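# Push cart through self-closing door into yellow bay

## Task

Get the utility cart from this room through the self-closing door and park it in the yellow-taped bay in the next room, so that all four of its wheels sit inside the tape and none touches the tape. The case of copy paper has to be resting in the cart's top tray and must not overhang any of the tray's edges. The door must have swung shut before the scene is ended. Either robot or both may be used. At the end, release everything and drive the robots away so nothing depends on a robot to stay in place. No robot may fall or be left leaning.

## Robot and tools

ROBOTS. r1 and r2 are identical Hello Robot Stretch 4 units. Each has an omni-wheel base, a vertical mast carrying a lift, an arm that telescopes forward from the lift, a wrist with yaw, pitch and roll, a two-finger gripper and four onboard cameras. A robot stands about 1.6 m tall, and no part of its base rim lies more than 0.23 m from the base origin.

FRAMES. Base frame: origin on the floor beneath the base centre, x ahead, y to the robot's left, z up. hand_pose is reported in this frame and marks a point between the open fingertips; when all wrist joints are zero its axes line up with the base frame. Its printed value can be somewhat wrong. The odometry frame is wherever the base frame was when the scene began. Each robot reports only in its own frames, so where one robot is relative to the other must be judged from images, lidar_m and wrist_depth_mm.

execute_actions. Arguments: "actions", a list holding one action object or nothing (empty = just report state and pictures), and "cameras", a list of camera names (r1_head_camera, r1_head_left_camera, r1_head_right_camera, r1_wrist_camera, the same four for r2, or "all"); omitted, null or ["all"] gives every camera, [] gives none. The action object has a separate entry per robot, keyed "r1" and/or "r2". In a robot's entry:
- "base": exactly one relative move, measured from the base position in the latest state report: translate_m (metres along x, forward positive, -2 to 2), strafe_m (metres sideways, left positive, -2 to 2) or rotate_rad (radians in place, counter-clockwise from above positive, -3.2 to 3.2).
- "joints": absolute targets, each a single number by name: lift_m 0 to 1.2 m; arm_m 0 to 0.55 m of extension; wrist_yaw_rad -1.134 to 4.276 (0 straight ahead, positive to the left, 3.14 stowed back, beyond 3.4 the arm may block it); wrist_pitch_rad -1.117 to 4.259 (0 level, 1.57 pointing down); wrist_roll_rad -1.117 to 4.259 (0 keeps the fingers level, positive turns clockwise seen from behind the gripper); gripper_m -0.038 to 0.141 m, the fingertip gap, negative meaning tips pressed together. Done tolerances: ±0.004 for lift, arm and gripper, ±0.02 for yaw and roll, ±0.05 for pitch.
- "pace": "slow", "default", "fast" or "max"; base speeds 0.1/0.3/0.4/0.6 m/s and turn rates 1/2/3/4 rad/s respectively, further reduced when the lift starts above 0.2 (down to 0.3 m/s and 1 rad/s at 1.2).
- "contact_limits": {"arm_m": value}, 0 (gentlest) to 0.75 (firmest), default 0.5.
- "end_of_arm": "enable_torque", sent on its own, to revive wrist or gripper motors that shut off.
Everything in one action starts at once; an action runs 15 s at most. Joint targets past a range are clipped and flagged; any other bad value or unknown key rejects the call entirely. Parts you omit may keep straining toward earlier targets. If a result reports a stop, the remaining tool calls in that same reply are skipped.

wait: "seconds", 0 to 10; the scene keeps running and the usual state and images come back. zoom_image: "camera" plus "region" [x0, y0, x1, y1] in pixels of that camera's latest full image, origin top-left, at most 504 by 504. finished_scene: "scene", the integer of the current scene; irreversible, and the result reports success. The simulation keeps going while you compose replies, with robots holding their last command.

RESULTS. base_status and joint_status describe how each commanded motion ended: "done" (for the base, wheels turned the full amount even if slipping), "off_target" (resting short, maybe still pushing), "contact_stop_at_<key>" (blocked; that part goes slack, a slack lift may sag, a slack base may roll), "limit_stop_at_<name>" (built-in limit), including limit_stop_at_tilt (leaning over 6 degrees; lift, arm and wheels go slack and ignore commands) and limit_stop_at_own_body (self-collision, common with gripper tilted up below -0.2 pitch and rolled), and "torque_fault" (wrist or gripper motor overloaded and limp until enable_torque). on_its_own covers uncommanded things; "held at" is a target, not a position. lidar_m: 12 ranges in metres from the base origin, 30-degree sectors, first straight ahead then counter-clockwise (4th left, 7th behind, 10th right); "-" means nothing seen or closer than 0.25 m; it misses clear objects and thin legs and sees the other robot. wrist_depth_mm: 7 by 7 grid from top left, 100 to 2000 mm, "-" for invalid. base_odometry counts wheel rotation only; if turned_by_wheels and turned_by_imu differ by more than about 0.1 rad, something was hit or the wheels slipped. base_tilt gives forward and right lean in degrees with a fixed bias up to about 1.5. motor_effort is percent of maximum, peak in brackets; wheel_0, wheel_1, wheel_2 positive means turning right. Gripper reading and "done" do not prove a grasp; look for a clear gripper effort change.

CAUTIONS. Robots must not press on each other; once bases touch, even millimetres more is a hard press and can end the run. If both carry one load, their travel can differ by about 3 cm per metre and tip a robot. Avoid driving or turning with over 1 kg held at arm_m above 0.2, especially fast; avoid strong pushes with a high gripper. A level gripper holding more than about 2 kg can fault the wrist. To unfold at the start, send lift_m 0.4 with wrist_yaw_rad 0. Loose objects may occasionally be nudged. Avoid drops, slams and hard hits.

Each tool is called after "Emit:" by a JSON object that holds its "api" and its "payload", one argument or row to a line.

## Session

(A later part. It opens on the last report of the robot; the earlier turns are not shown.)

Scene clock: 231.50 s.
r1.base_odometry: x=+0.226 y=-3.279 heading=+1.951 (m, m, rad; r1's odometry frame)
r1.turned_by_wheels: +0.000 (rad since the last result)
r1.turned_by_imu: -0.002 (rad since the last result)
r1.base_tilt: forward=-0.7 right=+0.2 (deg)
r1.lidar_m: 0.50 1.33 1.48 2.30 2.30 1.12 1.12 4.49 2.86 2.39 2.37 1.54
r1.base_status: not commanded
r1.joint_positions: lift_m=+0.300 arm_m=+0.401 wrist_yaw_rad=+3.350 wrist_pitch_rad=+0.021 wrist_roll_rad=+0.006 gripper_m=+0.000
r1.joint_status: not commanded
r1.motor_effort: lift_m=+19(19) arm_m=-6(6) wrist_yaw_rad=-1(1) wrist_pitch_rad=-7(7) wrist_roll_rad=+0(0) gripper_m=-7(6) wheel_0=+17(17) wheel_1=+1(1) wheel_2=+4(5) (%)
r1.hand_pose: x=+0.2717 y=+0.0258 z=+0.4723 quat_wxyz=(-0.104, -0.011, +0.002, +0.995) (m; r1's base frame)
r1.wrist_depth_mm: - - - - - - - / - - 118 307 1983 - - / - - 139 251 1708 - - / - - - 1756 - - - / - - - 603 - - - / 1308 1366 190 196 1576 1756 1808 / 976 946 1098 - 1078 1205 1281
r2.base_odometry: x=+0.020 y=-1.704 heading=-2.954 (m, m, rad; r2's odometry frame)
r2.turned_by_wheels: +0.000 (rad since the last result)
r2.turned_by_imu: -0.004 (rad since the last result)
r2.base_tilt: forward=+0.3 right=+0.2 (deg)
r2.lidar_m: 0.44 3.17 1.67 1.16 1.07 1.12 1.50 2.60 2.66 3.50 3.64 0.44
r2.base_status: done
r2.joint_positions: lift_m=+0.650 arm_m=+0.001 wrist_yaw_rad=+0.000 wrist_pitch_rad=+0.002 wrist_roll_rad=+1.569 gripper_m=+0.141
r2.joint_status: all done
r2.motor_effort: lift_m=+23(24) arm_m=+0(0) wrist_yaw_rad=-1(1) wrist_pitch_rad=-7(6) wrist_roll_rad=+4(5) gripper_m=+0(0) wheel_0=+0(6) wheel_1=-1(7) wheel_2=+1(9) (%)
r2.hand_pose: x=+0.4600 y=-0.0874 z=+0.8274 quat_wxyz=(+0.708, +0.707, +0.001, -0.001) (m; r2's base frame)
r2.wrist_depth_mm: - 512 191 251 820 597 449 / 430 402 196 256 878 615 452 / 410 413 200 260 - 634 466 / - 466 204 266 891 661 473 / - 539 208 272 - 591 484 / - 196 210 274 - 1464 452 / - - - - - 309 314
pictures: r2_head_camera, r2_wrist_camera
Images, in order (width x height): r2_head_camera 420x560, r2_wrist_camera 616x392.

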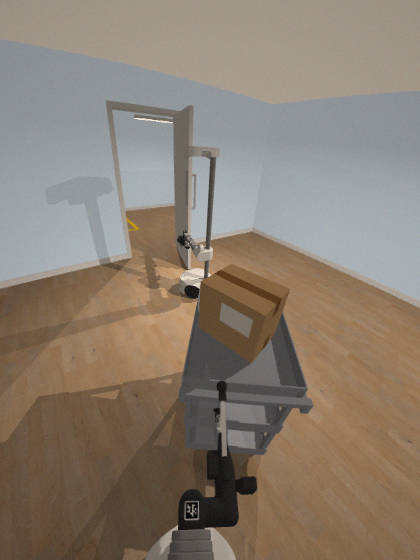

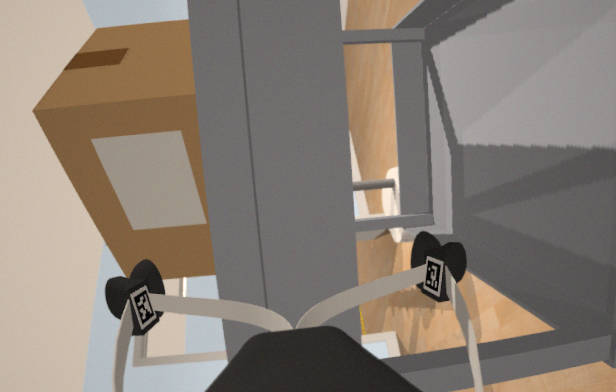

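Emit:
{"api": "execute_actions", "payload": {
  "actions": [
    {"r2":{"base":{"translate_m":0.1},"pace":"slow"}}
  ],
  "cameras": []
}}

Emit:
{"api": "execute_actions", "payload": {
  "actions": [
    {"r2":{"joints":{"gripper_m":-0.02},"pace":"slow"}}
  ],
  "cameras": []
}}

Emit:
{"api": "execute_actions", "payload": {
  "actions": [
    {"r2":{"base":{"translate_m":-0.5},"pace":"slow"}}
  ],
  "cameras": []
}}

Emit:
{"api": "execute_actions", "payload": {
  "actions": [
    {"r2":{"base":{"strafe_m":0.45},"pace":"slow"}}
  ],
  "cameras": []
}}

Emit:
{"api": "execute_actions", "payload": {
  "actions": [
    {"r2":{"base":{"rotate_rad":-0.55},"pace":"slow"}}
  ],
  "cameras": ["r2_head_camera","r2_wrist_camera"]
}}

Scene clock: 248.80 s.
r1.base_odometry: x=+0.226 y=-3.279 heading=+1.951 (m, m, rad; r1's odometry frame)
r1.turned_by_wheels: +0.000 (rad since the last result)
r1.turned_by_imu: -0.002 (rad since the last result)
r1.base_tilt: forward=-0.7 right=+0.3 (deg)
r1.lidar_m: 0.49 1.33 1.47 2.32 2.32 1.22 1.09 4.51 2.83 2.40 2.38 1.54
r1.base_status: not commanded
r1.joint_positions: lift_m=+0.300 arm_m=+0.401 wrist_yaw_rad=+3.350 wrist_pitch_rad=+0.021 wrist_roll_rad=+0.006 gripper_m=+0.000
r1.joint_status: not commanded
r1.motor_effort: lift_m=+19(19) arm_m=-5(6) wrist_yaw_rad=-1(1) wrist_pitch_rad=-7(7) wrist_roll_rad=+0(0) gripper_m=-7(8) wheel_0=+17(17) wheel_1=+1(1) wheel_2=+5(4) (%)
r1.hand_pose: x=+0.2717 y=+0.0258 z=+0.4723 quat_wxyz=(-0.104, -0.011, +0.002, +0.995) (m; r1's base frame)
r1.wrist_depth_mm: - - - - - - - / - - 117 309 1863 - - / - - 138 251 1921 - - / - - - 1708 - - - / - - - 603 - - - / 1336 1336 190 197 1537 1808 1863 / 1008 976 1078 - 1060 1255 1255
r2.base_odometry: x=-0.078 y=-1.722 heading=-2.954 (m, m, rad; r2's odometry frame)
r2.turned_by_wheels: +0.000 (rad since the last result)
r2.turned_by_imu: +0.000 (rad since the last result)
r2.base_tilt: forward=+0.3 right=+0.1 (deg)
r2.lidar_m: 0.38 3.11 1.76 1.23 1.11 1.15 1.56 2.67 2.75 3.61 0.46 0.39
r2.base_status: done
r2.joint_positions: lift_m=+0.650 arm_m=+0.001 wrist_yaw_rad=+0.000 wrist_pitch_rad=-0.008 wrist_roll_rad=+1.569 gripper_m=+0.141
r2.joint_status: not commanded
r2.motor_effort: lift_m=+19(22) arm_m=+0(0) wrist_yaw_rad=-2(16) wrist_pitch_rad=+22(28) wrist_roll_rad=+3(5) gripper_m=+0(0) wheel_0=+3(9) wheel_1=+0(8) wheel_2=-4(10) (%)
r2.hand_pose: x=+0.4599 y=-0.0874 z=+0.8305 quat_wxyz=(+0.708, +0.707, -0.003, +0.003) (m; r2's base frame)
r2.wrist_depth_mm: 377 362 129 187 768 615 466 / 322 325 132 191 788 640 466 / 351 364 135 197 788 654 480 / - 415 139 202 820 676 488 / - 480 143 208 211 634 484 / - 191 147 212 219 1499 452 / - - - - - 1537 1138
pictures: none
No camera images: the call's "cameras" was empty. Leave "cameras" out to get every camera's image.

Scene clock: 254.97 s.
r1.base_odometry: x=+0.226 y=-3.279 heading=+1.951 (m, m, rad; r1's odometry frame)
r1.turned_by_wheels: +0.000 (rad since the last result)
r1.turned_by_imu: -0.002 (rad since the last result)
r1.base_tilt: forward=-0.6 right=+0.3 (deg)
r1.lidar_m: 0.49 1.34 1.48 2.33 2.32 1.13 1.13 4.51 2.86 2.38 2.40 1.54
r1.base_status: not commanded
r1.joint_positions: lift_m=+0.300 arm_m=+0.401 wrist_yaw_rad=+3.350 wrist_pitch_rad=+0.021 wrist_roll_rad=+0.006 gripper_m=+0.000
r1.joint_status: not commanded
r1.motor_effort: lift_m=+19(19) arm_m=-6(6) wrist_yaw_rad=+0(1) wrist_pitch_rad=-7(7) wrist_roll_rad=+0(0) gripper_m=-5(8) wheel_0=+17(17) wheel_1=+1(1) wheel_2=+5(4) (%)
r1.hand_pose: x=+0.2717 y=+0.0258 z=+0.4723 quat_wxyz=(-0.104, -0.011, +0.002, +0.995) (m; r1's base frame)
r1.wrist_depth_mm: - - - - - - - / - - 117 306 1983 - - / - - 139 252 1661 - - / - - - 1808 - - - / - - - 603 - - - / 1281 1336 191 196 1576 1808 1808 / 991 960 1078 - 1078 1229 1281
r2.base_odometry: x=-0.079 y=-1.722 heading=-2.954 (m, m, rad; r2's odometry frame)
r2.turned_by_wheels: +0.000 (rad since the last result)
r2.turned_by_imu: -0.002 (rad since the last result)
r2.base_tilt: forward=+0.2 right=+0.0 (deg)
r2.lidar_m: 0.35 3.11 1.76 1.22 1.12 1.14 1.57 2.68 2.76 3.61 0.43 0.38
r2.base_status: not commanded
r2.joint_positions: lift_m=+0.650 arm_m=+0.001 wrist_yaw_rad=+0.001 wrist_pitch_rad=+0.009 wrist_roll_rad=+1.569 gripper_m=-0.019
r2.joint_status: all done
r2.on_its_own: wrist_pitch_rad is at rest, and its effort (-26) is outside its rest range (-23 to +23)
r2.motor_effort: lift_m=+18(19) arm_m=+0(0) wrist_yaw_rad=-5(8) wrist_pitch_rad=-26(33) wrist_roll_rad=+7(6) gripper_m=-40(37) wheel_0=-3(4) wheel_1=-2(2) wheel_2=+3(4) (%)
r2.hand_pose: x=+0.4601 y=-0.0871 z=+0.8257 quat_wxyz=(+0.708, +0.706, +0.004, -0.003) (m; r2's base frame)
r2.wrist_depth_mm: 334 102 141 162 750 585 445 / 293 104 116 166 778 597 445 / 319 107 108 169 798 615 459 / 368 355 110 173 798 640 466 / - 418 113 177 183 603 480 / - 164 115 181 184 169 424 / 142 - 116 - - 1661 1078
pictures: none
No camera images: the call's "cameras" was empty. Leave "cameras" out to get every camera's image.

Scene clock: 261.23 s.
r1.base_odometry: x=+0.226 y=-3.279 heading=+1.951 (m, m, rad; r1's odometry frame)
r1.turned_by_wheels: +0.000 (rad since the last result)
r1.turned_by_imu: -0.002 (rad since the last result)
r1.base_tilt: forward=-0.7 right=+0.2 (deg)
r1.lidar_m: 0.49 1.35 1.47 2.32 2.31 1.62 1.59 4.49 2.86 2.40 2.39 1.55
r1.base_status: not commanded
r1.joint_positions: lift_m=+0.300 arm_m=+0.401 wrist_yaw_rad=+3.350 wrist_pitch_rad=+0.021 wrist_roll_rad=+0.006 gripper_m=+0.000
r1.joint_status: not commanded
r1.motor_effort: lift_m=+19(19) arm_m=-6(6) wrist_yaw_rad=+0(1) wrist_pitch_rad=-7(7) wrist_roll_rad=+0(0) gripper_m=-6(8) wheel_0=+17(17) wheel_1=+1(1) wheel_2=+5(5) (%)
r1.hand_pose: x=+0.2717 y=+0.0258 z=+0.4723 quat_wxyz=(-0.104, -0.011, +0.002, +0.995) (m; r1's base frame)
r1.wrist_depth_mm: - - - - - - - / - - 117 306 - - - / - - 139 252 - - - / - - - - - - - / - - - 597 - - - / 1308 1366 190 196 1576 1756 1863 / 991 960 1118 - 1078 1229 1281
r2.base_odometry: x=+0.412 y=-1.629 heading=-2.953 (m, m, rad; r2's odometry frame)
r2.turned_by_wheels: +0.001 (rad since the last result)
r2.turned_by_imu: +0.006 (rad since the last result)
r2.base_tilt: forward=+0.3 right=+0.1 (deg)
r2.lidar_m: 0.31 3.51 1.33 0.90 0.84 0.87 1.20 2.25 2.33 3.05 0.56 0.40
r2.base_status: done
r2.joint_positions: lift_m=+0.650 arm_m=+0.001 wrist_yaw_rad=+0.021 wrist_pitch_rad=+0.008 wrist_roll_rad=+1.577 gripper_m=-0.019
r2.joint_status: not commanded
r2.on_its_own: wrist_yaw_rad is at rest, and its effort (-61) is outside its rest range (-13 to +13); wrist_roll_rad is at rest, and its effort (-18) is outside its rest range (-13 to +13)
r2.motor_effort: lift_m=+17(18) arm_m=-1(1) wrist_yaw_rad=-61(61) wrist_pitch_rad=-23(25) wrist_roll_rad=-18(19) gripper_m=-37(41) wheel_0=+4(10) wheel_1=+0(5) wheel_2=+10(14) (%)
r2.hand_pose: x=+0.4618 y=-0.0813 z=+0.8260 quat_wxyz=(+0.705, +0.709, +0.010, +0.005) (m; r2's base frame)
r2.wrist_depth_mm: - - 135 193 - 554 442 / - 392 127 191 820 609 449 / 325 327 125 188 831 627 459 / 347 347 123 186 798 647 469 / 379 384 121 183 187 647 480 / - 167 120 180 183 170 455 / 142 469 118 - - 1661 1060
pictures: none
No camera images: the call's "cameras" was empty. Leave "cameras" out to get every camera's image.

Scene clock: 266.90 s.
r1.base_odometry: x=+0.226 y=-3.279 heading=+1.951 (m, m, rad; r1's odometry frame)
r1.turned_by_wheels: +0.000 (rad since the last result)
r1.turned_by_imu: -0.002 (rad since the last result)
r1.base_tilt: forward=-0.6 right=+0.3 (deg)
r1.lidar_m: 0.50 1.35 1.49 2.33 2.33 1.65 1.74 4.49 2.82 2.35 2.37 1.56
r1.base_status: not commanded
r1.joint_positions: lift_m=+0.300 arm_m=+0.401 wrist_yaw_rad=+3.350 wrist_pitch_rad=+0.021 wrist_roll_rad=+0.006 gripper_m=+0.000
r1.joint_status: not commanded
r1.motor_effort: lift_m=+19(19) arm_m=-6(6) wrist_yaw_rad=-1(1) wrist_pitch_rad=-7(7) wrist_roll_rad=+1(0) gripper_m=-8(9) wheel_0=+17(17) wheel_1=+1(1) wheel_2=+5(5) (%)
r1.hand_pose: x=+0.2717 y=+0.0258 z=+0.4723 quat_wxyz=(-0.104, -0.011, +0.002, +0.995) (m; r1's base frame)
r1.wrist_depth_mm: - - - - - - - / - - 118 307 - - - / - - 139 251 - - - / - - - - - - - / - - - 603 - - - / 1308 1366 190 196 1576 1756 1863 / 1008 976 1118 - 1060 1229 1229
r2.base_odometry: x=+0.496 y=-2.071 heading=-2.955 (m, m, rad; r2's odometry frame)
r2.turned_by_wheels: -0.002 (rad since the last result)
r2.turned_by_imu: -0.012 (rad since the last result)
r2.base_tilt: forward=+0.2 right=+0.1 (deg)
r2.lidar_m: 0.38 2.66 0.77 0.47 0.44 0.44 0.59 1.58 2.59 3.38 0.36 0.33
r2.base_status: done
r2.joint_positions: lift_m=+0.650 arm_m=+0.001 wrist_yaw_rad=-0.030 wrist_pitch_rad=+0.008 wrist_roll_rad=+1.556 gripper_m=-0.019
r2.joint_status: not commanded
r2.on_its_own: wrist_yaw_rad is at rest, and its effort (+86) is outside its rest range (-13 to +13); wrist_roll_rad is at rest, and its effort (+39) is outside its rest range (-13 to +13)
r2.motor_effort: lift_m=+17(18) arm_m=+0(0) wrist_yaw_rad=+86(91) wrist_pitch_rad=-23(26) wrist_roll_rad=+39(41) gripper_m=-39(41) wheel_0=-14(14) wheel_1=-4(6) wheel_2=-9(10) (%)
r2.hand_pose: x=+0.4573 y=-0.0961 z=+0.8260 quat_wxyz=(+0.712, +0.702, -0.008, -0.014) (m; r2's base frame)
r2.wrist_depth_mm: 260 - 130 133 137 597 449 / 300 - 138 141 147 609 455 / 368 - 148 151 160 621 459 / - - 157 163 1983 564 473 / - - 104 177 186 1430 427 / - 162 110 191 196 173 1042 / 140 - 115 - - 270 -
pictures: none
No camera images: the call's "cameras" was empty. Leave "cameras" out to get every camera's image.

Scene clock: 268.67 s.
r1.base_odometry: x=+0.226 y=-3.279 heading=+1.951 (m, m, rad; r1's odometry frame)
r1.turned_by_wheels: +0.000 (rad since the last result)
r1.turned_by_imu: -0.001 (rad since the last result)
r1.base_tilt: forward=-0.7 right=+0.2 (deg)
r1.lidar_m: 0.49 1.35 1.47 2.32 2.32 1.71 1.77 4.50 2.85 2.40 2.38 1.54
r1.base_status: not commanded
r1.joint_positions: lift_m=+0.300 arm_m=+0.401 wrist_yaw_rad=+3.350 wrist_pitch_rad=+0.021 wrist_roll_rad=+0.006 gripper_m=+0.000
r1.joint_status: not commanded
r1.motor_effort: lift_m=+19(19) arm_m=-6(6) wrist_yaw_rad=-1(1) wrist_pitch_rad=-7(7) wrist_roll_rad=+0(0) gripper_m=-7(6) wheel_0=+17(17) wheel_1=+1(1) wheel_2=+5(4) (%)
r1.hand_pose: x=+0.2717 y=+0.0258 z=+0.4723 quat_wxyz=(-0.104, -0.011, +0.002, +0.995) (m; r1's base frame)
r1.wrist_depth_mm: - - - - - - - / - - 118 309 - - - / - - 138 251 - - - / - - - - - - - / - - - 603 - - - / 1281 1366 190 196 1618 1756 1808 / 991 976 1098 - 1060 1255 1255
r2.base_odometry: x=+0.496 y=-2.071 heading=+2.779 (m, m, rad; r2's odometry frame)
r2.turned_by_wheels: -0.549 (rad since the last result)
r2.turned_by_imu: -0.544 (rad since the last result)
r2.base_tilt: forward=+0.3 right=+0.1 (deg)
r2.lidar_m: 0.33 2.48 3.04 0.80 0.49 0.45 0.45 0.61 1.45 2.55 3.30 0.41
r2.base_status: done
r2.joint_positions: lift_m=+0.650 arm_m=+0.001 wrist_yaw_rad=+0.016 wrist_pitch_rad=+0.002 wrist_roll_rad=+1.578 gripper_m=-0.019
r2.joint_status: not commanded
r2.on_its_own: wrist_yaw_rad is at rest, and its effort (-47) is outside its rest range (-13 to +13); wrist_roll_rad is at rest, and its effort (-22) is outside its rest range (-13 to +13)
r2.motor_effort: lift_m=+17(18) arm_m=-1(0) wrist_yaw_rad=-47(85) wrist_pitch_rad=-5(25) wrist_roll_rad=-22(40) gripper_m=-36(41) wheel_0=+8(18) wheel_1=+3(8) wheel_2=+4(14) (%)
r2.hand_pose: x=+0.4614 y=-0.0827 z=+0.8278 quat_wxyz=(+0.704, +0.710, +0.006, +0.005) (m; r2's base frame)
r2.wrist_depth_mm: - - 159 233 - 530 449 / - - 152 222 - 585 455 / - 455 145 211 842 627 469 / 353 359 138 202 854 661 477 / 379 379 132 193 196 668 492 / - 171 126 185 187 170 459 / 140 424 121 - 715 699 -
pictures: r2_head_camera, r2_wrist_camera
Images, in order (width x height): r2_head_camera 420x560, r2_wrist_camera 616x392.

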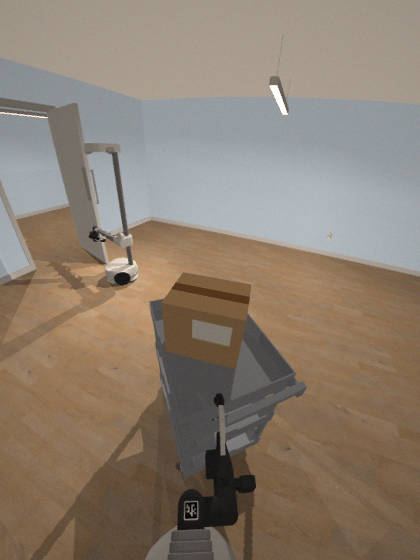

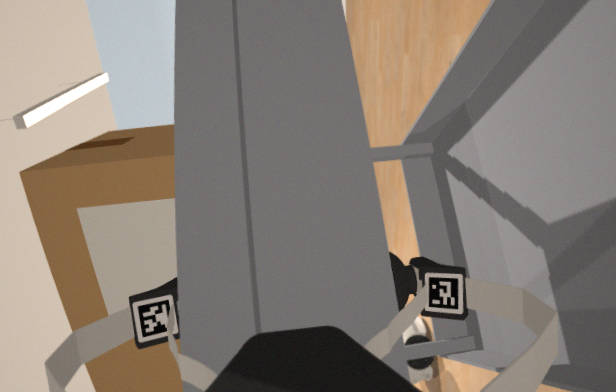

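Emit:
{"api": "execute_actions", "payload": {
  "actions": [
    {"r2":{"base":{"rotate_rad":-0.35},"pace":"slow"}}
  ],
  "cameras": []
}}

Emit:
{"api": "execute_actions", "payload": {
  "actions": [
    {"r2":{"base":{"translate_m":0.15},"pace":"slow"}}
  ],
  "cameras": []
}}

Emit:
{"api": "execute_actions", "payload": {
  "actions": [
    {"r2":{"base":{"strafe_m":0.4},"pace":"slow"}}
  ],
  "cameras": []
}}

Emit:
{"api": "execute_actions", "payload": {
  "actions": [
    {"r2":{"base":{"rotate_rad":-0.5},"pace":"slow"}}
  ],
  "cameras": ["r2_head_camera","r2_head_left_camera"]
}}

Scene clock: 278.57 s.
r1.base_odometry: x=+0.226 y=-3.279 heading=+1.951 (m, m, rad; r1's odometry frame)
r1.turned_by_wheels: +0.000 (rad since the last result)
r1.turned_by_imu: -0.002 (rad since the last result)
r1.base_tilt: forward=-0.7 right=+0.2 (deg)
r1.lidar_m: 0.49 1.36 1.48 2.33 2.32 1.81 1.81 4.50 2.84 2.38 2.38 1.55
r1.base_status: not commanded
r1.joint_positions: lift_m=+0.300 arm_m=+0.401 wrist_yaw_rad=+3.350 wrist_pitch_rad=+0.021 wrist_roll_rad=+0.006 gripper_m=+0.000
r1.joint_status: not commanded
r1.motor_effort: lift_m=+19(19) arm_m=-6(6) wrist_yaw_rad=-1(1) wrist_pitch_rad=-7(7) wrist_roll_rad=+1(0) gripper_m=-5(6) wheel_0=+17(17) wheel_1=+1(1) wheel_2=+4(5) (%)
r1.hand_pose: x=+0.2717 y=+0.0258 z=+0.4723 quat_wxyz=(-0.104, -0.011, +0.002, +0.995) (m; r1's base frame)
r1.wrist_depth_mm: - - - - - - - / - - 117 307 - - - / - - 138 252 - - - / - - - - - - - / - - - 603 - - - / 1308 1366 191 196 1576 1756 1808 / 991 960 1098 - 1060 1255 1281
r2.base_odometry: x=+0.496 y=-2.071 heading=+2.431 (m, m, rad; r2's odometry frame)
r2.turned_by_wheels: -0.348 (rad since the last result)
r2.turned_by_imu: -0.345 (rad since the last result)
r2.base_tilt: forward=+0.2 right=+0.1 (deg)
r2.lidar_m: 0.31 0.42 2.55 1.53 0.67 0.45 0.46 0.50 0.72 2.50 2.67 0.45
r2.base_status: done
r2.joint_positions: lift_m=+0.650 arm_m=+0.001 wrist_yaw_rad=+0.020 wrist_pitch_rad=-0.001 wrist_roll_rad=+1.576 gripper_m=-0.019
r2.joint_status: not commanded
r2.on_its_own: wrist_yaw_rad is at rest, and its effort (-59) is outside its rest range (-13 to +13); wrist_roll_rad is at rest, and its effort (-17) is outside its rest range (-13 to +13)
r2.motor_effort: lift_m=+16(18) arm_m=-1(1) wrist_yaw_rad=-59(92) wrist_pitch_rad=+1(11) wrist_roll_rad=-17(29) gripper_m=-39(41) wheel_0=+7(19) wheel_1=+2(7) wheel_2=+10(14) (%)
r2.hand_pose: x=+0.4618 y=-0.0815 z=+0.8288 quat_wxyz=(+0.705, +0.709, +0.007, +0.008) (m; r2's base frame)
r2.wrist_depth_mm: - - - - - 1430 1025 / - - - 399 442 496 410 / - - 231 315 - 564 477 / - - 194 266 - 634 488 / - - 163 233 245 676 496 / - 176 143 206 200 169 462 / - 373 128 - 191 715 -
pictures: none
No camera images: the call's "cameras" was empty. Leave "cameras" out to get every camera's image.

Scene clock: 281.37 s.
r1.base_odometry: x=+0.226 y=-3.279 heading=+1.951 (m, m, rad; r1's odometry frame)
r1.turned_by_wheels: +0.000 (rad since the last result)
r1.turned_by_imu: -0.001 (rad since the last result)
r1.base_tilt: forward=-0.6 right=+0.2 (deg)
r1.lidar_m: 0.48 1.35 1.49 2.33 2.33 1.71 1.74 4.51 2.83 2.37 2.40 1.56
r1.base_status: not commanded
r1.joint_positions: lift_m=+0.300 arm_m=+0.401 wrist_yaw_rad=+3.350 wrist_pitch_rad=+0.021 wrist_roll_rad=+0.006 gripper_m=+0.000
r1.joint_status: not commanded
r1.motor_effort: lift_m=+19(19) arm_m=-6(6) wrist_yaw_rad=-1(1) wrist_pitch_rad=-6(7) wrist_roll_rad=+1(0) gripper_m=-7(8) wheel_0=+17(17) wheel_1=+1(1) wheel_2=+5(5) (%)
r1.hand_pose: x=+0.2717 y=+0.0258 z=+0.4723 quat_wxyz=(-0.104, -0.011, +0.002, +0.995) (m; r1's base frame)
r1.wrist_depth_mm: - - - - - - - / - - 117 307 - - - / - - 139 252 - - - / - - - - - - - / - - - 597 - - - / 1281 1366 190 196 1537 1808 1863 / 960 976 1098 - 1078 1255 1255
r2.base_odometry: x=+0.382 y=-1.973 heading=+2.430 (m, m, rad; r2's odometry frame)
r2.turned_by_wheels: +0.000 (rad since the last result)
r2.turned_by_imu: +0.016 (rad since the last result)
r2.base_tilt: forward=+0.2 right=+0.1 (deg)
r2.lidar_m: 0.33 0.45 2.41 1.87 0.86 0.61 0.60 0.64 1.02 2.53 2.72 0.46
r2.base_status: done
r2.joint_positions: lift_m=+0.650 arm_m=+0.001 wrist_yaw_rad=-0.007 wrist_pitch_rad=-0.003 wrist_roll_rad=+1.572 gripper_m=-0.019
r2.joint_status: not commanded
r2.on_its_own: wrist_yaw_rad is at rest, and its effort (+19) is outside its rest range (-13 to +13)
r2.motor_effort: lift_m=+15(16) arm_m=+0(1) wrist_yaw_rad=+19(59) wrist_pitch_rad=+7(8) wrist_roll_rad=-2(17) gripper_m=-34(40) wheel_0=+0(7) wheel_1=+2(7) wheel_2=-7(14) (%)
r2.hand_pose: x=+0.4593 y=-0.0894 z=+0.8292 quat_wxyz=(+0.707, +0.707, -0.003, -0.002) (m; r2's base frame)
r2.wrist_depth_mm: - - - - - 1308 1025 / - - - 389 - 500 410 / - - 228 310 - 569 477 / - - 191 265 - 627 484 / - - 161 231 236 640 496 / - 173 143 204 197 170 462 / - 373 127 - 190 707 -
pictures: none
No camera images: the call's "cameras" was empty. Leave "cameras" out to get every camera's image.

Scene clock: 286.50 s.
r1.base_odometry: x=+0.226 y=-3.279 heading=+1.951 (m, m, rad; r1's odometry frame)
r1.turned_by_wheels: +0.000 (rad since the last result)
r1.turned_by_imu: -0.002 (rad since the last result)
r1.base_tilt: forward=-0.7 right=+0.2 (deg)
r1.lidar_m: 0.48 1.34 1.48 2.32 2.31 1.63 1.49 4.49 2.85 2.37 2.38 1.55
r1.base_status: not commanded
r1.joint_positions: lift_m=+0.300 arm_m=+0.401 wrist_yaw_rad=+3.350 wrist_pitch_rad=+0.021 wrist_roll_rad=+0.006 gripper_m=+0.000
r1.joint_status: not commanded
r1.motor_effort: lift_m=+19(19) arm_m=-6(6) wrist_yaw_rad=-1(1) wrist_pitch_rad=-7(7) wrist_roll_rad=+0(0) gripper_m=-7(6) wheel_0=+17(17) wheel_1=+1(1) wheel_2=+4(4) (%)
r1.hand_pose: x=+0.2717 y=+0.0258 z=+0.4723 quat_wxyz=(-0.104, -0.011, +0.002, +0.995) (m; r1's base frame)
r1.wrist_depth_mm: - - - - - - - / - - 117 306 - - - / - - 138 252 - - - / - - - - - - - / - - - 609 - - - / 1336 1366 190 196 1576 1808 1808 / 976 960 1118 - 1078 1229 1281
r2.base_odometry: x=+0.121 y=-2.276 heading=+2.429 (m, m, rad; r2's odometry frame)
r2.turned_by_wheels: -0.001 (rad since the last result)
r2.turned_by_imu: -0.046 (rad since the last result)
r2.base_tilt: forward=+0.3 right=+0.2 (deg)
r2.lidar_m: 0.36 2.10 2.67 2.10 0.87 0.64 0.60 0.62 0.90 2.92 3.11 0.43
r2.base_status: done
r2.joint_positions: lift_m=+0.650 arm_m=+0.001 wrist_yaw_rad=-0.007 wrist_pitch_rad=+0.007 wrist_roll_rad=+1.572 gripper_m=-0.019
r2.joint_status: not commanded
r2.on_its_own: wrist_yaw_rad is at rest, and its effort (+20) is outside its rest range (-13 to +13)
r2.motor_effort: lift_m=+15(15) arm_m=+0(0) wrist_yaw_rad=+20(48) wrist_pitch_rad=-22(22) wrist_roll_rad=-4(3) gripper_m=-40(40) wheel_0=-8(16) wheel_1=-2(5) wheel_2=-2(8) (%)
r2.hand_pose: x=+0.4593 y=-0.0895 z=+0.8264 quat_wxyz=(+0.707, +0.708, +0.000, -0.005) (m; r2's base frame)
r2.wrist_depth_mm: - - 177 246 - 535 442 / - - 173 239 - 597 445 / - 402 168 233 878 615 455 / 375 382 165 228 866 640 469 / 415 410 161 222 224 654 477 / - 174 157 216 207 173 469 / 136 477 153 - - 1618 449
pictures: none
No camera images: the call's "cameras" was empty. Leave "cameras" out to get every camera's image.

Scene clock: 288.23 s.
r1.base_odometry: x=+0.226 y=-3.279 heading=+1.951 (m, m, rad; r1's odometry frame)
r1.turned_by_wheels: +0.000 (rad since the last result)
r1.turned_by_imu: -0.001 (rad since the last result)
r1.base_tilt: forward=-0.6 right=+0.2 (deg)
r1.lidar_m: 0.49 1.34 1.48 2.33 2.32 1.66 1.65 4.50 2.82 2.39 2.39 1.54
r1.base_status: not commanded
r1.joint_positions: lift_m=+0.300 arm_m=+0.401 wrist_yaw_rad=+3.350 wrist_pitch_rad=+0.021 wrist_roll_rad=+0.006 gripper_m=+0.000
r1.joint_status: not commanded
r1.motor_effort: lift_m=+19(19) arm_m=-6(6) wrist_yaw_rad=-1(1) wrist_pitch_rad=-7(7) wrist_roll_rad=+1(0) gripper_m=-6(7) wheel_0=+17(17) wheel_1=+1(1) wheel_2=+4(4) (%)
r1.hand_pose: x=+0.2717 y=+0.0258 z=+0.4723 quat_wxyz=(-0.104, -0.011, +0.002, +0.995) (m; r1's base frame)
r1.wrist_depth_mm: - - - - - - - / - - 118 307 - - - / - - 138 252 - - - / - - - - - - - / - - - 609 - - - / 1336 1366 190 197 1537 1756 1756 / 991 960 1098 - 1060 1229 1255
r2.base_odometry: x=+0.121 y=-2.276 heading=+1.930 (m, m, rad; r2's odometry frame)
r2.turned_by_wheels: -0.499 (rad since the last result)
r2.turned_by_imu: -0.495 (rad since the last result)
r2.base_tilt: forward=+0.2 right=+0.1 (deg)
r2.lidar_m: 0.32 0.41 2.11 2.72 1.97 0.86 0.61 0.60 0.64 0.90 2.92 0.52
r2.base_status: done
r2.joint_positions: lift_m=+0.651 arm_m=+0.001 wrist_yaw_rad=+0.007 wrist_pitch_rad=-0.020 wrist_roll_rad=+1.571 gripper_m=-0.019
r2.joint_status: not commanded
r2.on_its_own: wrist_yaw_rad is at rest, and its effort (-21) is outside its rest range (-13 to +13); wrist_pitch_rad is at rest, and its effort (+58) is outside its rest range (-23 to +23)
r2.motor_effort: lift_m=+12(16) arm_m=+0(0) wrist_yaw_rad=-21(78) wrist_pitch_rad=+58(58) wrist_roll_rad=+0(9) gripper_m=-17(45) wheel_0=+4(12) wheel_1=+1(7) wheel_2=+5(17) (%)
r2.hand_pose: x=+0.4605 y=-0.0853 z=+0.8346 quat_wxyz=(+0.707, +0.707, -0.005, +0.010) (m; r2's base frame)
r2.wrist_depth_mm: - - - - - 1499 1118 / - - - 433 - 462 445 / - - - 359 - 1618 496 / - - - 289 - 627 512 / - - - 247 - 691 521 / - 399 170 187 176 699 525 / - 379 389 - 201 683 544
pictures: r2_head_camera, r2_head_left_camera
Images, in order (width x height): r2_head_camera 420x560, r2_head_left_camera 420x672.

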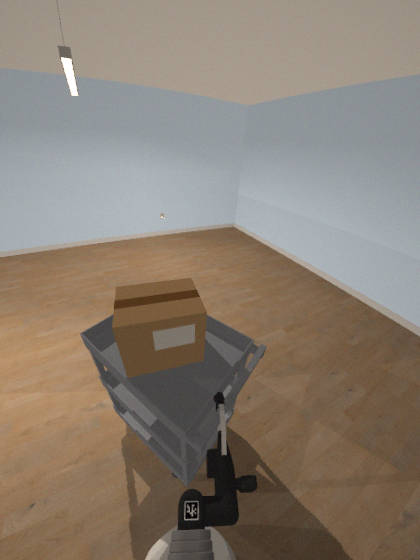

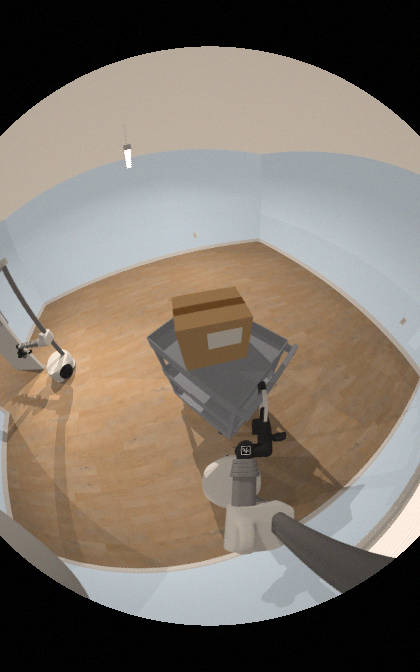

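Emit:
{"api": "execute_actions", "payload": {
  "actions": [
    {"r2":{"joints":{"gripper_m":0.141}}}
  ],
  "cameras": []
}}

Emit:
{"api": "execute_actions", "payload": {
  "actions": [
    {"r2":{"base":{"translate_m":-0.1},"pace":"slow"}}
  ],
  "cameras": []
}}

Emit:
{"api": "execute_actions", "payload": {
  "actions": [
    {"r2":{"base":{"strafe_m":-0.42}}}
  ],
  "cameras": []
}}

Emit:
{"api": "execute_actions", "payload": {
  "actions": [
    {"r2":{"base":{"rotate_rad":0.7},"pace":"slow"}}
  ],
  "cameras": ["r2_head_camera","r2_wrist_camera"]
}}

Scene clock: 302.23 s.
r1.base_odometry: x=+0.226 y=-3.279 heading=+1.951 (m, m, rad; r1's odometry frame)
r1.turned_by_wheels: +0.000 (rad since the last result)
r1.turned_by_imu: -0.002 (rad since the last result)
r1.base_tilt: forward=-0.7 right=+0.2 (deg)
r1.lidar_m: 0.49 1.34 1.47 2.33 2.33 1.64 1.65 4.50 2.84 2.39 2.36 1.56
r1.base_status: not commanded
r1.joint_positions: lift_m=+0.300 arm_m=+0.401 wrist_yaw_rad=+3.350 wrist_pitch_rad=+0.021 wrist_roll_rad=+0.006 gripper_m=+0.000
r1.joint_status: not commanded
r1.motor_effort: lift_m=+19(19) arm_m=-6(6) wrist_yaw_rad=-1(0) wrist_pitch_rad=-7(7) wrist_roll_rad=+0(0) gripper_m=-6(9) wheel_0=+18(18) wheel_1=+1(1) wheel_2=+5(5) (%)
r1.hand_pose: x=+0.2717 y=+0.0258 z=+0.4723 quat_wxyz=(-0.104, -0.011, +0.002, +0.995) (m; r1's base frame)
r1.wrist_depth_mm: - - - - - - - / - - 117 306 - - - / - - 139 251 - - - / - - - - - - - / - - - 597 - - - / 1308 1366 190 196 1537 1808 1808 / 991 976 1078 - 1078 1229 1281
r2.base_odometry: x=+0.121 y=-2.276 heading=+1.929 (m, m, rad; r2's odometry frame)
r2.turned_by_wheels: -0.001 (rad since the last result)
r2.turned_by_imu: -0.003 (rad since the last result)
r2.base_tilt: forward=+0.3 right=+0.1 (deg)
r2.lidar_m: 0.32 0.44 2.09 2.71 1.96 0.86 0.64 0.60 0.62 0.90 2.92 0.49
r2.base_status: not commanded
r2.joint_positions: lift_m=+0.650 arm_m=+0.001 wrist_yaw_rad=-0.008 wrist_pitch_rad=-0.003 wrist_roll_rad=+1.571 gripper_m=+0.141
r2.joint_status: all done
r2.on_its_own: wrist_yaw_rad is at rest, and its effort (+24) is outside its rest range (-13 to +13)
r2.motor_effort: lift_m=+12(12) arm_m=+0(0) wrist_yaw_rad=+24(36) wrist_pitch_rad=+8(62) wrist_roll_rad=-2(1) gripper_m=-1(16) wheel_0=-3(3) wheel_1=+0(1) wheel_2=-4(5) (%)
r2.hand_pose: x=+0.4592 y=-0.0898 z=+0.8295 quat_wxyz=(+0.707, +0.707, -0.004, -0.002) (m; r2's base frame)
r2.wrist_depth_mm: - - - - - 1397 1060 / - - - - - 1366 976 / - - - 421 - 549 424 / - - - 327 - 609 488 / - - 208 276 - 640 492 / - 194 172 231 251 647 492 / - 389 154 - 820 647 508
pictures: none
No camera images: the call's "cameras" was empty. Leave "cameras" out to get every camera's image.

Scene clock: 304.53 s.
r1.base_odometry: x=+0.226 y=-3.279 heading=+1.951 (m, m, rad; r1's odometry frame)
r1.turned_by_wheels: +0.000 (rad since the last result)
r1.turned_by_imu: -0.001 (rad since the last result)
r1.base_tilt: forward=-0.7 right=+0.1 (deg)
r1.lidar_m: 0.48 1.33 1.48 2.32 2.32 1.67 1.62 4.51 2.83 2.39 2.38 1.55
r1.base_status: not commanded
r1.joint_positions: lift_m=+0.300 arm_m=+0.401 wrist_yaw_rad=+3.350 wrist_pitch_rad=+0.021 wrist_roll_rad=+0.006 gripper_m=+0.000
r1.joint_status: not commanded
r1.motor_effort: lift_m=+19(19) arm_m=-6(6) wrist_yaw_rad=-1(1) wrist_pitch_rad=-7(7) wrist_roll_rad=+0(0) gripper_m=-6(6) wheel_0=+17(17) wheel_1=+1(1) wheel_2=+5(5) (%)
r1.hand_pose: x=+0.2717 y=+0.0258 z=+0.4723 quat_wxyz=(-0.104, -0.011, +0.002, +0.995) (m; r1's base frame)
r1.wrist_depth_mm: - - - - - - - / - - 117 306 - - - / - - 138 251 - - - / - - - - - - - / - - - 603 - - - / 1308 1366 189 196 1618 1808 1808 / 1008 976 1098 - 1078 1255 1255
r2.base_odometry: x=+0.156 y=-2.369 heading=+1.928 (m, m, rad; r2's odometry frame)
r2.turned_by_wheels: +0.000 (rad since the last result)
r2.turned_by_imu: +0.000 (rad since the last result)
r2.base_tilt: forward=+0.3 right=+0.1 (deg)
r2.lidar_m: 0.41 0.56 2.14 2.89 1.68 0.71 0.55 0.52 0.53 0.77 2.98 0.60
r2.base_status: done
r2.joint_positions: lift_m=+0.650 arm_m=+0.001 wrist_yaw_rad=+0.000 wrist_pitch_rad=+0.002 wrist_roll_rad=+1.571 gripper_m=+0.141
r2.joint_status: not commanded
r2.motor_effort: lift_m=+13(13) arm_m=+0(0) wrist_yaw_rad=-1(23) wrist_pitch_rad=-7(7) wrist_roll_rad=+1(2) gripper_m=-2(1) wheel_0=-2(7) wheel_1=-2(1) wheel_2=+2(6) (%)
r2.hand_pose: x=+0.4599 y=-0.0875 z=+0.8282 quat_wxyz=(+0.707, +0.707, +0.000, -0.001) (m; r2's base frame)
r2.wrist_depth_mm: - - - - - 1397 1042 / - - - - - 1366 991 / - - - 549 - 580 597 / - - - 427 - 654 421 / - - - 349 - 621 488 / - 197 247 287 917 640 492 / - 473 480 - 917 647 477
pictures: none
No camera images: the call's "cameras" was empty. Leave "cameras" out to get every camera's image.

Scene clock: 307.27 s.
r1.base_odometry: x=+0.226 y=-3.279 heading=+1.951 (m, m, rad; r1's odometry frame)
r1.turned_by_wheels: +0.000 (rad since the last result)
r1.turned_by_imu: -0.001 (rad since the last result)
r1.base_tilt: forward=-0.6 right=+0.3 (deg)
r1.lidar_m: 0.51 1.36 1.47 2.33 2.32 1.66 1.64 4.47 2.83 2.39 2.37 1.54
r1.base_status: not commanded
r1.joint_positions: lift_m=+0.300 arm_m=+0.401 wrist_yaw_rad=+3.350 wrist_pitch_rad=+0.021 wrist_roll_rad=+0.006 gripper_m=+0.000
r1.joint_status: not commanded
r1.motor_effort: lift_m=+19(19) arm_m=-6(6) wrist_yaw_rad=-1(1) wrist_pitch_rad=-7(7) wrist_roll_rad=+0(0) gripper_m=-7(8) wheel_0=+17(17) wheel_1=+1(1) wheel_2=+5(5) (%)
r1.hand_pose: x=+0.2717 y=+0.0258 z=+0.4723 quat_wxyz=(-0.104, -0.011, +0.002, +0.995) (m; r1's base frame)
r1.wrist_depth_mm: - - - - - - - / - - 117 307 - - - / - - 138 251 - - - / - - - - - - - / - - - 603 - - - / 1308 1397 190 196 1576 1808 1808 / 991 976 1098 - 1060 1229 1281
r2.base_odometry: x=+0.549 y=-2.222 heading=+1.928 (m, m, rad; r2's odometry frame)
r2.turned_by_wheels: +0.000 (rad since the last result)
r2.turned_by_imu: -0.002 (rad since the last result)
r2.base_tilt: forward=+0.2 right=+0.2 (deg)
r2.lidar_m: 0.69 0.56 0.59 3.16 1.12 0.48 0.33 0.31 0.34 0.50 1.94 2.77
r2.base_status: done
r2.joint_positions: lift_m=+0.650 arm_m=+0.001 wrist_yaw_rad=+0.000 wrist_pitch_rad=+0.002 wrist_roll_rad=+1.571 gripper_m=+0.141
r2.joint_status: not commanded
r2.motor_effort: lift_m=+14(14) arm_m=+0(1) wrist_yaw_rad=-1(0) wrist_pitch_rad=-4(6) wrist_roll_rad=+0(0) gripper_m=+0(0) wheel_0=-2(3) wheel_1=+0(10) wheel_2=+0(1) (%)
r2.hand_pose: x=+0.4599 y=-0.0874 z=+0.8281 quat_wxyz=(+0.707, +0.707, +0.001, -0.001) (m; r2's base frame)
r2.wrist_depth_mm: - - - - - 1397 1025 / - - - - - 1464 1025 / - - - - - 1464 1042 / - - - - - 1464 1078 / - - - - - 1430 1098 / - 196 - - - 1499 1118 / - - - - - 946 1042
pictures: none
No camera images: the call's "cameras" was empty. Leave "cameras" out to get every camera's image.

Scene clock: 309.23 s.
r1.base_odometry: x=+0.226 y=-3.279 heading=+1.951 (m, m, rad; r1's odometry frame)
r1.turned_by_wheels: +0.000 (rad since the last result)
r1.turned_by_imu: -0.001 (rad since the last result)
r1.base_tilt: forward=-0.7 right=+0.2 (deg)
r1.lidar_m: 0.49 1.33 1.45 2.32 2.31 1.68 1.64 4.51 2.84 2.40 2.37 1.53
r1.base_status: not commanded
r1.joint_positions: lift_m=+0.300 arm_m=+0.401 wrist_yaw_rad=+3.350 wrist_pitch_rad=+0.021 wrist_roll_rad=+0.006 gripper_m=+0.000
r1.joint_status: not commanded
r1.motor_effort: lift_m=+19(19) arm_m=-6(6) wrist_yaw_rad=-1(1) wrist_pitch_rad=-7(7) wrist_roll_rad=-1(1) gripper_m=-8(8) wheel_0=+17(17) wheel_1=+1(1) wheel_2=+5(4) (%)
r1.hand_pose: x=+0.2717 y=+0.0258 z=+0.4723 quat_wxyz=(-0.104, -0.011, +0.002, +0.995) (m; r1's base frame)
r1.wrist_depth_mm: - - - - - - - / - - 118 307 - - - / - - 138 253 - - - / - - - - - - - / - - - 603 - - - / 1281 1336 190 196 1576 1756 1808 / 991 976 1118 - 1078 1229 1308
r2.base_odometry: x=+0.549 y=-2.222 heading=+2.628 (m, m, rad; r2's odometry frame)
r2.turned_by_wheels: +0.700 (rad since the last result)
r2.turned_by_imu: +0.700 (rad since the last result)
r2.base_tilt: forward=+0.2 right=+0.1 (deg)
r2.lidar_m: 0.56 2.53 3.22 0.73 0.38 0.31 0.31 0.37 0.66 2.59 3.00 0.62
r2.base_status: done
r2.joint_positions: lift_m=+0.650 arm_m=+0.001 wrist_yaw_rad=+0.000 wrist_pitch_rad=+0.002 wrist_roll_rad=+1.571 gripper_m=+0.141
r2.joint_status: not commanded
r2.motor_effort: lift_m=+14(14) arm_m=+0(0) wrist_yaw_rad=-1(2) wrist_pitch_rad=-5(7) wrist_roll_rad=+2(1) gripper_m=+1(0) wheel_0=+0(4) wheel_1=-1(5) wheel_2=-2(5) (%)
r2.hand_pose: x=+0.4599 y=-0.0874 z=+0.8281 quat_wxyz=(+0.707, +0.707, +0.001, -0.001) (m; r2's base frame)
r2.wrist_depth_mm: - - - 500 - 504 960 / - - - 462 - 609 788 / - - 634 452 1025 634 473 / - 603 591 439 1060 661 455 / - - 634 421 1042 621 439 / - 196 676 355 439 433 430 / - - - - - 1537 1160
pictures: r2_head_camera, r2_wrist_camera
Images, in order (width x height): r2_head_camera 420x560, r2_wrist_camera 616x392.

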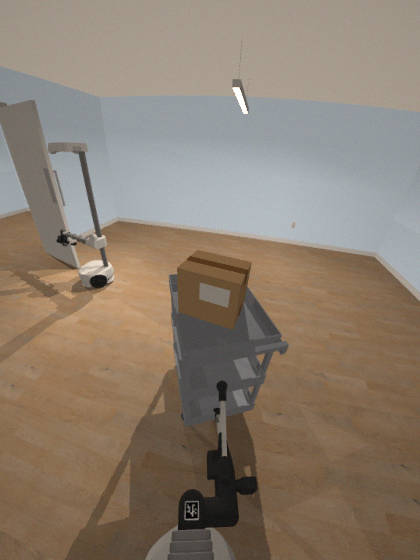

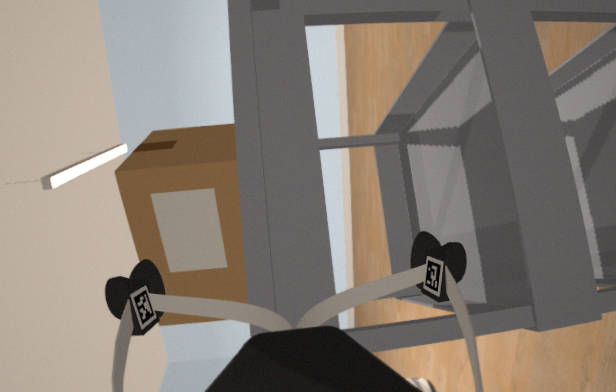

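Emit:
{"api": "execute_actions", "payload": {
  "actions": [
    {"r2":{"base":{"rotate_rad":-0.5},"pace":"fast"}}
  ],
  "cameras": []
}}

Emit:
{"api": "execute_actions", "payload": {
  "actions": [
    {"r2":{"base":{"strafe_m":-0.3}}}
  ],
  "cameras": ["r2_head_camera","r2_head_left_camera"]
}}

Scene clock: 320.87 s.
r1.base_odometry: x=+0.226 y=-3.279 heading=+1.951 (m, m, rad; r1's odometry frame)
r1.turned_by_wheels: +0.000 (rad since the last result)
r1.turned_by_imu: -0.002 (rad since the last result)
r1.base_tilt: forward=-0.7 right=+0.3 (deg)
r1.lidar_m: 0.49 1.33 1.48 2.33 2.31 1.66 1.66 4.50 2.84 2.39 2.37 1.56
r1.base_status: not commanded
r1.joint_positions: lift_m=+0.300 arm_m=+0.401 wrist_yaw_rad=+3.350 wrist_pitch_rad=+0.021 wrist_roll_rad=+0.006 gripper_m=+0.000
r1.joint_status: not commanded
r1.motor_effort: lift_m=+19(19) arm_m=-6(6) wrist_yaw_rad=-1(1) wrist_pitch_rad=-7(7) wrist_roll_rad=+0(1) gripper_m=-8(6) wheel_0=+17(17) wheel_1=+1(1) wheel_2=+5(5) (%)
r1.hand_pose: x=+0.2717 y=+0.0258 z=+0.4723 quat_wxyz=(-0.104, -0.011, +0.002, +0.995) (m; r1's base frame)
r1.wrist_depth_mm: - - - - - - - / - - 117 307 - - - / - - 138 252 - - - / - - - - - - - / - - - 609 - - - / 1308 1397 190 196 1576 1808 1863 / 976 976 1098 - 1060 1229 1281
r2.base_odometry: x=+0.549 y=-2.222 heading=+2.128 (m, m, rad; r2's odometry frame)
r2.turned_by_wheels: -0.500 (rad since the last result)
r2.turned_by_imu: -0.501 (rad since the last result)
r2.base_tilt: forward=+0.2 right=+0.0 (deg)
r2.lidar_m: 0.62 0.55 2.57 3.20 0.72 0.37 0.33 0.33 0.37 0.68 2.58 3.04
r2.base_status: done
r2.joint_positions: lift_m=+0.650 arm_m=+0.001 wrist_yaw_rad=+0.000 wrist_pitch_rad=+0.002 wrist_roll_rad=+1.571 gripper_m=+0.141
r2.joint_status: not commanded
r2.motor_effort: lift_m=+14(14) arm_m=+0(0) wrist_yaw_rad=-1(0) wrist_pitch_rad=-6(4) wrist_roll_rad=+1(0) gripper_m=-1(0) wheel_0=+0(3) wheel_1=-1(6) wheel_2=+0(7) (%)
r2.hand_pose: x=+0.4599 y=-0.0875 z=+0.8281 quat_wxyz=(+0.707, +0.707, +0.001, -0.001) (m; r2's base frame)
r2.wrist_depth_mm: - - - - - 1397 1060 / - - - - - 1464 1025 / - - - - - 1499 1060 / - - - - - 1537 1060 / - - - - - 1308 1025 / - 196 - 525 - 580 878 / - - - - 1060 647 517
pictures: none
No camera images: the call's "cameras" was empty. Leave "cameras" out to get every camera's image.

Scene clock: 323.20 s.
r1.base_odometry: x=+0.226 y=-3.279 heading=+1.951 (m, m, rad; r1's odometry frame)
r1.turned_by_wheels: +0.000 (rad since the last result)
r1.turned_by_imu: -0.001 (rad since the last result)
r1.base_tilt: forward=-0.6 right=+0.2 (deg)
r1.lidar_m: 0.50 1.32 1.48 2.31 2.32 1.66 1.65 4.50 2.84 2.39 2.37 1.53
r1.base_status: not commanded
r1.joint_positions: lift_m=+0.300 arm_m=+0.401 wrist_yaw_rad=+3.350 wrist_pitch_rad=+0.021 wrist_roll_rad=+0.006 gripper_m=+0.000
r1.joint_status: not commanded
r1.motor_effort: lift_m=+19(19) arm_m=-6(6) wrist_yaw_rad=-1(1) wrist_pitch_rad=-7(7) wrist_roll_rad=+0(0) gripper_m=-8(6) wheel_0=+17(17) wheel_1=+1(1) wheel_2=+5(4) (%)
r1.hand_pose: x=+0.2717 y=+0.0258 z=+0.4723 quat_wxyz=(-0.104, -0.011, +0.002, +0.995) (m; r1's base frame)
r1.wrist_depth_mm: - - - - - - - / - - 117 306 - - - / - - 139 252 - - - / - - - - - - - / - - - 609 - - - / 1308 1397 190 197 1618 1756 1863 / 976 976 1098 - 1078 1255 1255
r2.base_odometry: x=+0.804 y=-2.064 heading=+2.128 (m, m, rad; r2's odometry frame)
r2.turned_by_wheels: +0.000 (rad since the last result)
r2.turned_by_imu: -0.001 (rad since the last result)
r2.base_tilt: forward=+0.1 right=+0.1 (deg)
r2.lidar_m: 4.46 0.73 0.74 3.51 0.51 0.29 0.25 0.26 0.30 0.58 2.31 2.67
r2.base_status: done
r2.joint_positions: lift_m=+0.650 arm_m=+0.001 wrist_yaw_rad=+0.000 wrist_pitch_rad=+0.002 wrist_roll_rad=+1.571 gripper_m=+0.141
r2.joint_status: not commanded
r2.motor_effort: lift_m=+14(14) arm_m=+0(0) wrist_yaw_rad=-2(1) wrist_pitch_rad=-6(4) wrist_roll_rad=+3(1) gripper_m=+0(1) wheel_0=-1(5) wheel_1=+2(7) wheel_2=+1(1) (%)
r2.hand_pose: x=+0.4599 y=-0.0874 z=+0.8281 quat_wxyz=(+0.707, +0.707, +0.001, -0.001) (m; r2's base frame)
r2.wrist_depth_mm: - - - - - 1366 1042 / - - - - - 1397 1042 / - - - - - 1499 1060 / - - - - - 1499 1078 / - - - - - 1499 1098 / - 197 - - - 1430 1098 / - - - - - 1499 1182
pictures: r2_head_camera, r2_head_left_camera
Images, in order (width x height): r2_head_camera 420x560, r2_head_left_camera 420x672.

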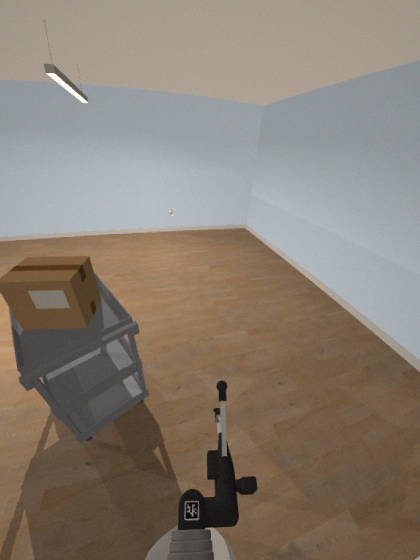

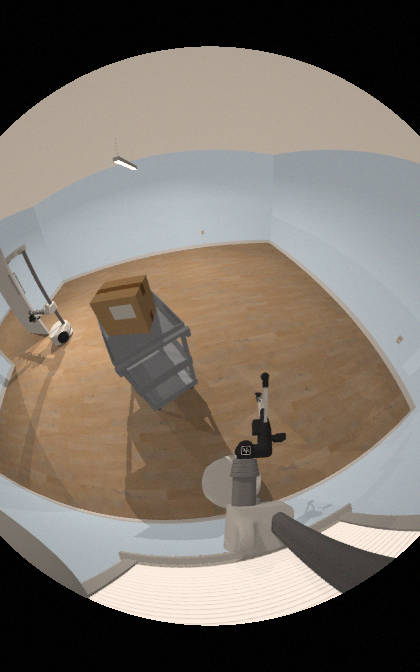

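Emit:
{"api": "execute_actions", "payload": {
  "actions": [
    {"r2":{"base":{"translate_m":1.8},"pace":"fast"}}
  ],
  "cameras": []
}}

Emit:
{"api": "execute_actions", "payload": {
  "actions": [
    {"r2":{"base":{"strafe_m":1.3}}}
  ],
  "cameras": []
}}

Emit:
{"api": "execute_actions", "payload": {
  "actions": [
    {"r2":{"base":{"rotate_rad":2.6},"pace":"fast"}}
  ],
  "cameras": ["r2_head_camera","r2_head_left_camera","r2_head_right_camera"]
}}

Scene clock: 338.40 s.
r1.base_odometry: x=+0.226 y=-3.279 heading=+1.951 (m, m, rad; r1's odometry frame)
r1.turned_by_wheels: +0.000 (rad since the last result)
r1.turned_by_imu: -0.003 (rad since the last result)
r1.base_tilt: forward=-0.6 right=+0.2 (deg)
r1.lidar_m: 0.48 1.32 1.50 2.33 2.31 1.67 1.65 4.50 2.84 2.38 2.38 1.55
r1.base_status: not commanded
r1.joint_positions: lift_m=+0.300 arm_m=+0.401 wrist_yaw_rad=+3.350 wrist_pitch_rad=+0.021 wrist_roll_rad=+0.006 gripper_m=+0.000
r1.joint_status: not commanded
r1.motor_effort: lift_m=+19(19) arm_m=-6(6) wrist_yaw_rad=-1(1) wrist_pitch_rad=-7(7) wrist_roll_rad=+0(0) gripper_m=-8(6) wheel_0=+17(17) wheel_1=+1(1) wheel_2=+5(5) (%)
r1.hand_pose: x=+0.2717 y=+0.0258 z=+0.4723 quat_wxyz=(-0.104, -0.011, +0.002, +0.995) (m; r1's base frame)
r1.wrist_depth_mm: - - - - - - - / - - 118 307 - - - / - - 139 250 - - - / - - - - - - - / - - - 597 - - - / 1281 1366 191 196 1576 1756 1808 / 991 960 1098 - 1078 1255 1255
r2.base_odometry: x=-0.148 y=-0.536 heading=+2.128 (m, m, rad; r2's odometry frame)
r2.turned_by_wheels: +0.000 (rad since the last result)
r2.turned_by_imu: -0.008 (rad since the last result)
r2.base_tilt: forward=+0.1 right=+0.1 (deg)
r2.lidar_m: 2.71 2.70 3.14 2.45 0.88 0.87 2.04 2.04 2.14 1.84 1.85 2.16
r2.base_status: done
r2.joint_positions: lift_m=+0.650 arm_m=+0.001 wrist_yaw_rad=+0.000 wrist_pitch_rad=+0.002 wrist_roll_rad=+1.571 gripper_m=+0.141
r2.joint_status: not commanded
r2.motor_effort: lift_m=+14(14) arm_m=+1(0) wrist_yaw_rad=-2(1) wrist_pitch_rad=-6(6) wrist_roll_rad=-1(1) gripper_m=+1(1) wheel_0=-1(8) wheel_1=+0(4) wheel_2=+2(11) (%)
r2.hand_pose: x=+0.4599 y=-0.0874 z=+0.8281 quat_wxyz=(+0.707, +0.707, +0.001, -0.001) (m; r2's base frame)
r2.wrist_depth_mm: - - - - - 1397 1060 / - - - - - 1430 1025 / - - - - - 1499 1078 / - - - - - 1499 1060 / - - - - - 1430 1098 / - 196 - - - 1464 1118 / - - - - - 1499 1160
pictures: none
No camera images: the call's "cameras" was empty. Leave "cameras" out to get every camera's image.

Scene clock: 344.07 s.
r1.base_odometry: x=+0.226 y=-3.279 heading=+1.951 (m, m, rad; r1's odometry frame)
r1.turned_by_wheels: +0.000 (rad since the last result)
r1.turned_by_imu: -0.002 (rad since the last result)
r1.base_tilt: forward=-0.6 right=+0.3 (deg)
r1.lidar_m: 0.48 1.34 1.46 2.32 2.31 1.65 1.16 1.14 2.84 2.40 2.38 1.55
r1.base_status: not commanded
r1.joint_positions: lift_m=+0.300 arm_m=+0.401 wrist_yaw_rad=+3.350 wrist_pitch_rad=+0.021 wrist_roll_rad=+0.006 gripper_m=+0.000
r1.joint_status: not commanded
r1.motor_effort: lift_m=+19(19) arm_m=-6(6) wrist_yaw_rad=+0(1) wrist_pitch_rad=-7(7) wrist_roll_rad=+0(1) gripper_m=-6(7) wheel_0=+17(17) wheel_1=+1(1) wheel_2=+5(4) (%)
r1.hand_pose: x=+0.2717 y=+0.0258 z=+0.4723 quat_wxyz=(-0.104, -0.011, +0.002, +0.995) (m; r1's base frame)
r1.wrist_depth_mm: - - - 1983 - - - / - - 117 307 - - - / - - 138 251 - - - / - - - 1983 - - - / - - - 603 - - - / 1308 1366 190 195 1537 1756 1808 / 976 976 1118 - 1060 1281 1255
r2.base_odometry: x=-1.251 y=-1.224 heading=+2.128 (m, m, rad; r2's odometry frame)
r2.turned_by_wheels: +0.000 (rad since the last result)
r2.turned_by_imu: +0.001 (rad since the last result)
r2.base_tilt: forward=+0.3 right=+0.1 (deg)
r2.lidar_m: 2.38 2.38 2.81 1.16 1.14 2.76 2.36 0.78 0.79 3.11 3.12 2.73
r2.base_status: done
r2.joint_positions: lift_m=+0.650 arm_m=+0.001 wrist_yaw_rad=+0.000 wrist_pitch_rad=+0.002 wrist_roll_rad=+1.571 gripper_m=+0.141
r2.joint_status: not commanded
r2.motor_effort: lift_m=+14(14) arm_m=+0(0) wrist_yaw_rad=-1(1) wrist_pitch_rad=-7(4) wrist_roll_rad=-1(1) gripper_m=+0(1) wheel_0=+1(7) wheel_1=-3(9) wheel_2=+1(2) (%)
r2.hand_pose: x=+0.4599 y=-0.0874 z=+0.8281 quat_wxyz=(+0.707, +0.707, +0.001, -0.001) (m; r2's base frame)
r2.wrist_depth_mm: - - - - - 1366 1042 / - - - - - 1430 1025 / - - - - - 1464 1042 / - - - - - 1537 1060 / - - - - - 1464 1098 / - 197 - - - 1464 1098 / 1983 - - - - 1499 1182
pictures: none
No camera images: the call's "cameras" was empty. Leave "cameras" out to get every camera's image.

Scene clock: 346.33 s.
r1.base_odometry: x=+0.226 y=-3.279 heading=+1.951 (m, m, rad; r1's odometry frame)
r1.turned_by_wheels: +0.000 (rad since the last result)
r1.turned_by_imu: -0.001 (rad since the last result)
r1.base_tilt: forward=-0.6 right=+0.2 (deg)
r1.lidar_m: 0.50 1.33 1.47 2.33 2.32 1.67 1.02 1.10 2.84 2.38 2.38 1.55
r1.base_status: not commanded
r1.joint_positions: lift_m=+0.300 arm_m=+0.401 wrist_yaw_rad=+3.350 wrist_pitch_rad=+0.021 wrist_roll_rad=+0.006 gripper_m=+0.000
r1.joint_status: not commanded
r1.motor_effort: lift_m=+19(19) arm_m=-6(6) wrist_yaw_rad=-1(1) wrist_pitch_rad=-7(7) wrist_roll_rad=+0(0) gripper_m=-5(7) wheel_0=+17(17) wheel_1=+1(1) wheel_2=+4(5) (%)
r1.hand_pose: x=+0.2717 y=+0.0258 z=+0.4723 quat_wxyz=(-0.104, -0.011, +0.002, +0.995) (m; r1's base frame)
r1.wrist_depth_mm: - - 1863 - - - - / - - 118 309 - - - / - - 139 251 - - - / - - 1863 - - - - / - - - 597 - - - / 1308 1366 190 196 1576 1808 1808 / 991 960 1098 - 1060 1229 1308
r2.base_odometry: x=-1.251 y=-1.224 heading=-1.555 (m, m, rad; r2's odometry frame)
r2.turned_by_wheels: +2.600 (rad since the last result)
r2.turned_by_imu: +2.601 (rad since the last result)
r2.base_tilt: forward=+0.3 right=+0.1 (deg)
r2.lidar_m: 2.71 2.36 0.78 0.79 3.13 3.14 2.73 2.37 2.38 2.79 1.15 1.16
r2.base_status: done
r2.joint_positions: lift_m=+0.650 arm_m=+0.001 wrist_yaw_rad=+0.000 wrist_pitch_rad=+0.002 wrist_roll_rad=+1.571 gripper_m=+0.141
r2.joint_status: not commanded
r2.motor_effort: lift_m=+15(16) arm_m=+0(0) wrist_yaw_rad=-2(3) wrist_pitch_rad=-6(5) wrist_roll_rad=+2(1) gripper_m=+0(1) wheel_0=-1(7) wheel_1=+1(9) wheel_2=+0(9) (%)
r2.hand_pose: x=+0.4600 y=-0.0873 z=+0.8279 quat_wxyz=(+0.707, +0.707, +0.001, -0.001) (m; r2's base frame)
r2.wrist_depth_mm: - - - - - 1366 1060 / - - - - - 1397 1042 / - - - - - 1499 1078 / - - - - - 1499 1098 / - - - - - 1464 1098 / - 197 - - - 1464 1098 / - - - - - 1464 1160
pictures: r2_head_camera, r2_head_left_camera, r2_head_right_camera
Images, in order (width x height): r2_head_camera 420x560, r2_head_left_camera 420x672, r2_head_right_camera 420x672.

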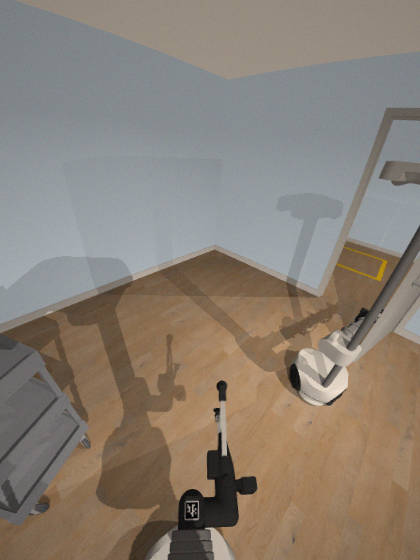

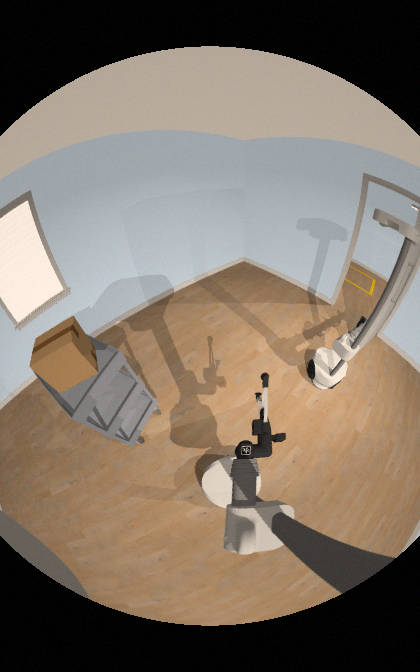

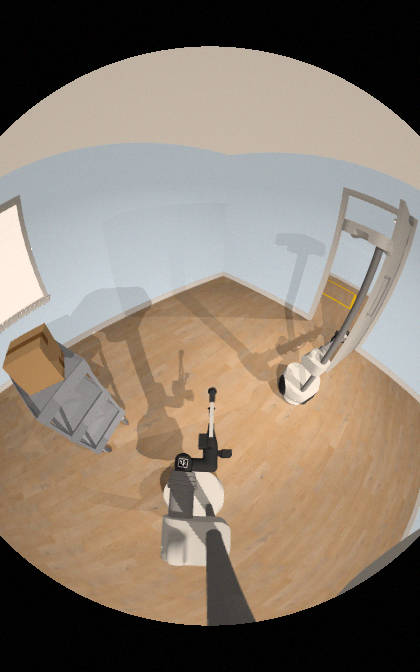

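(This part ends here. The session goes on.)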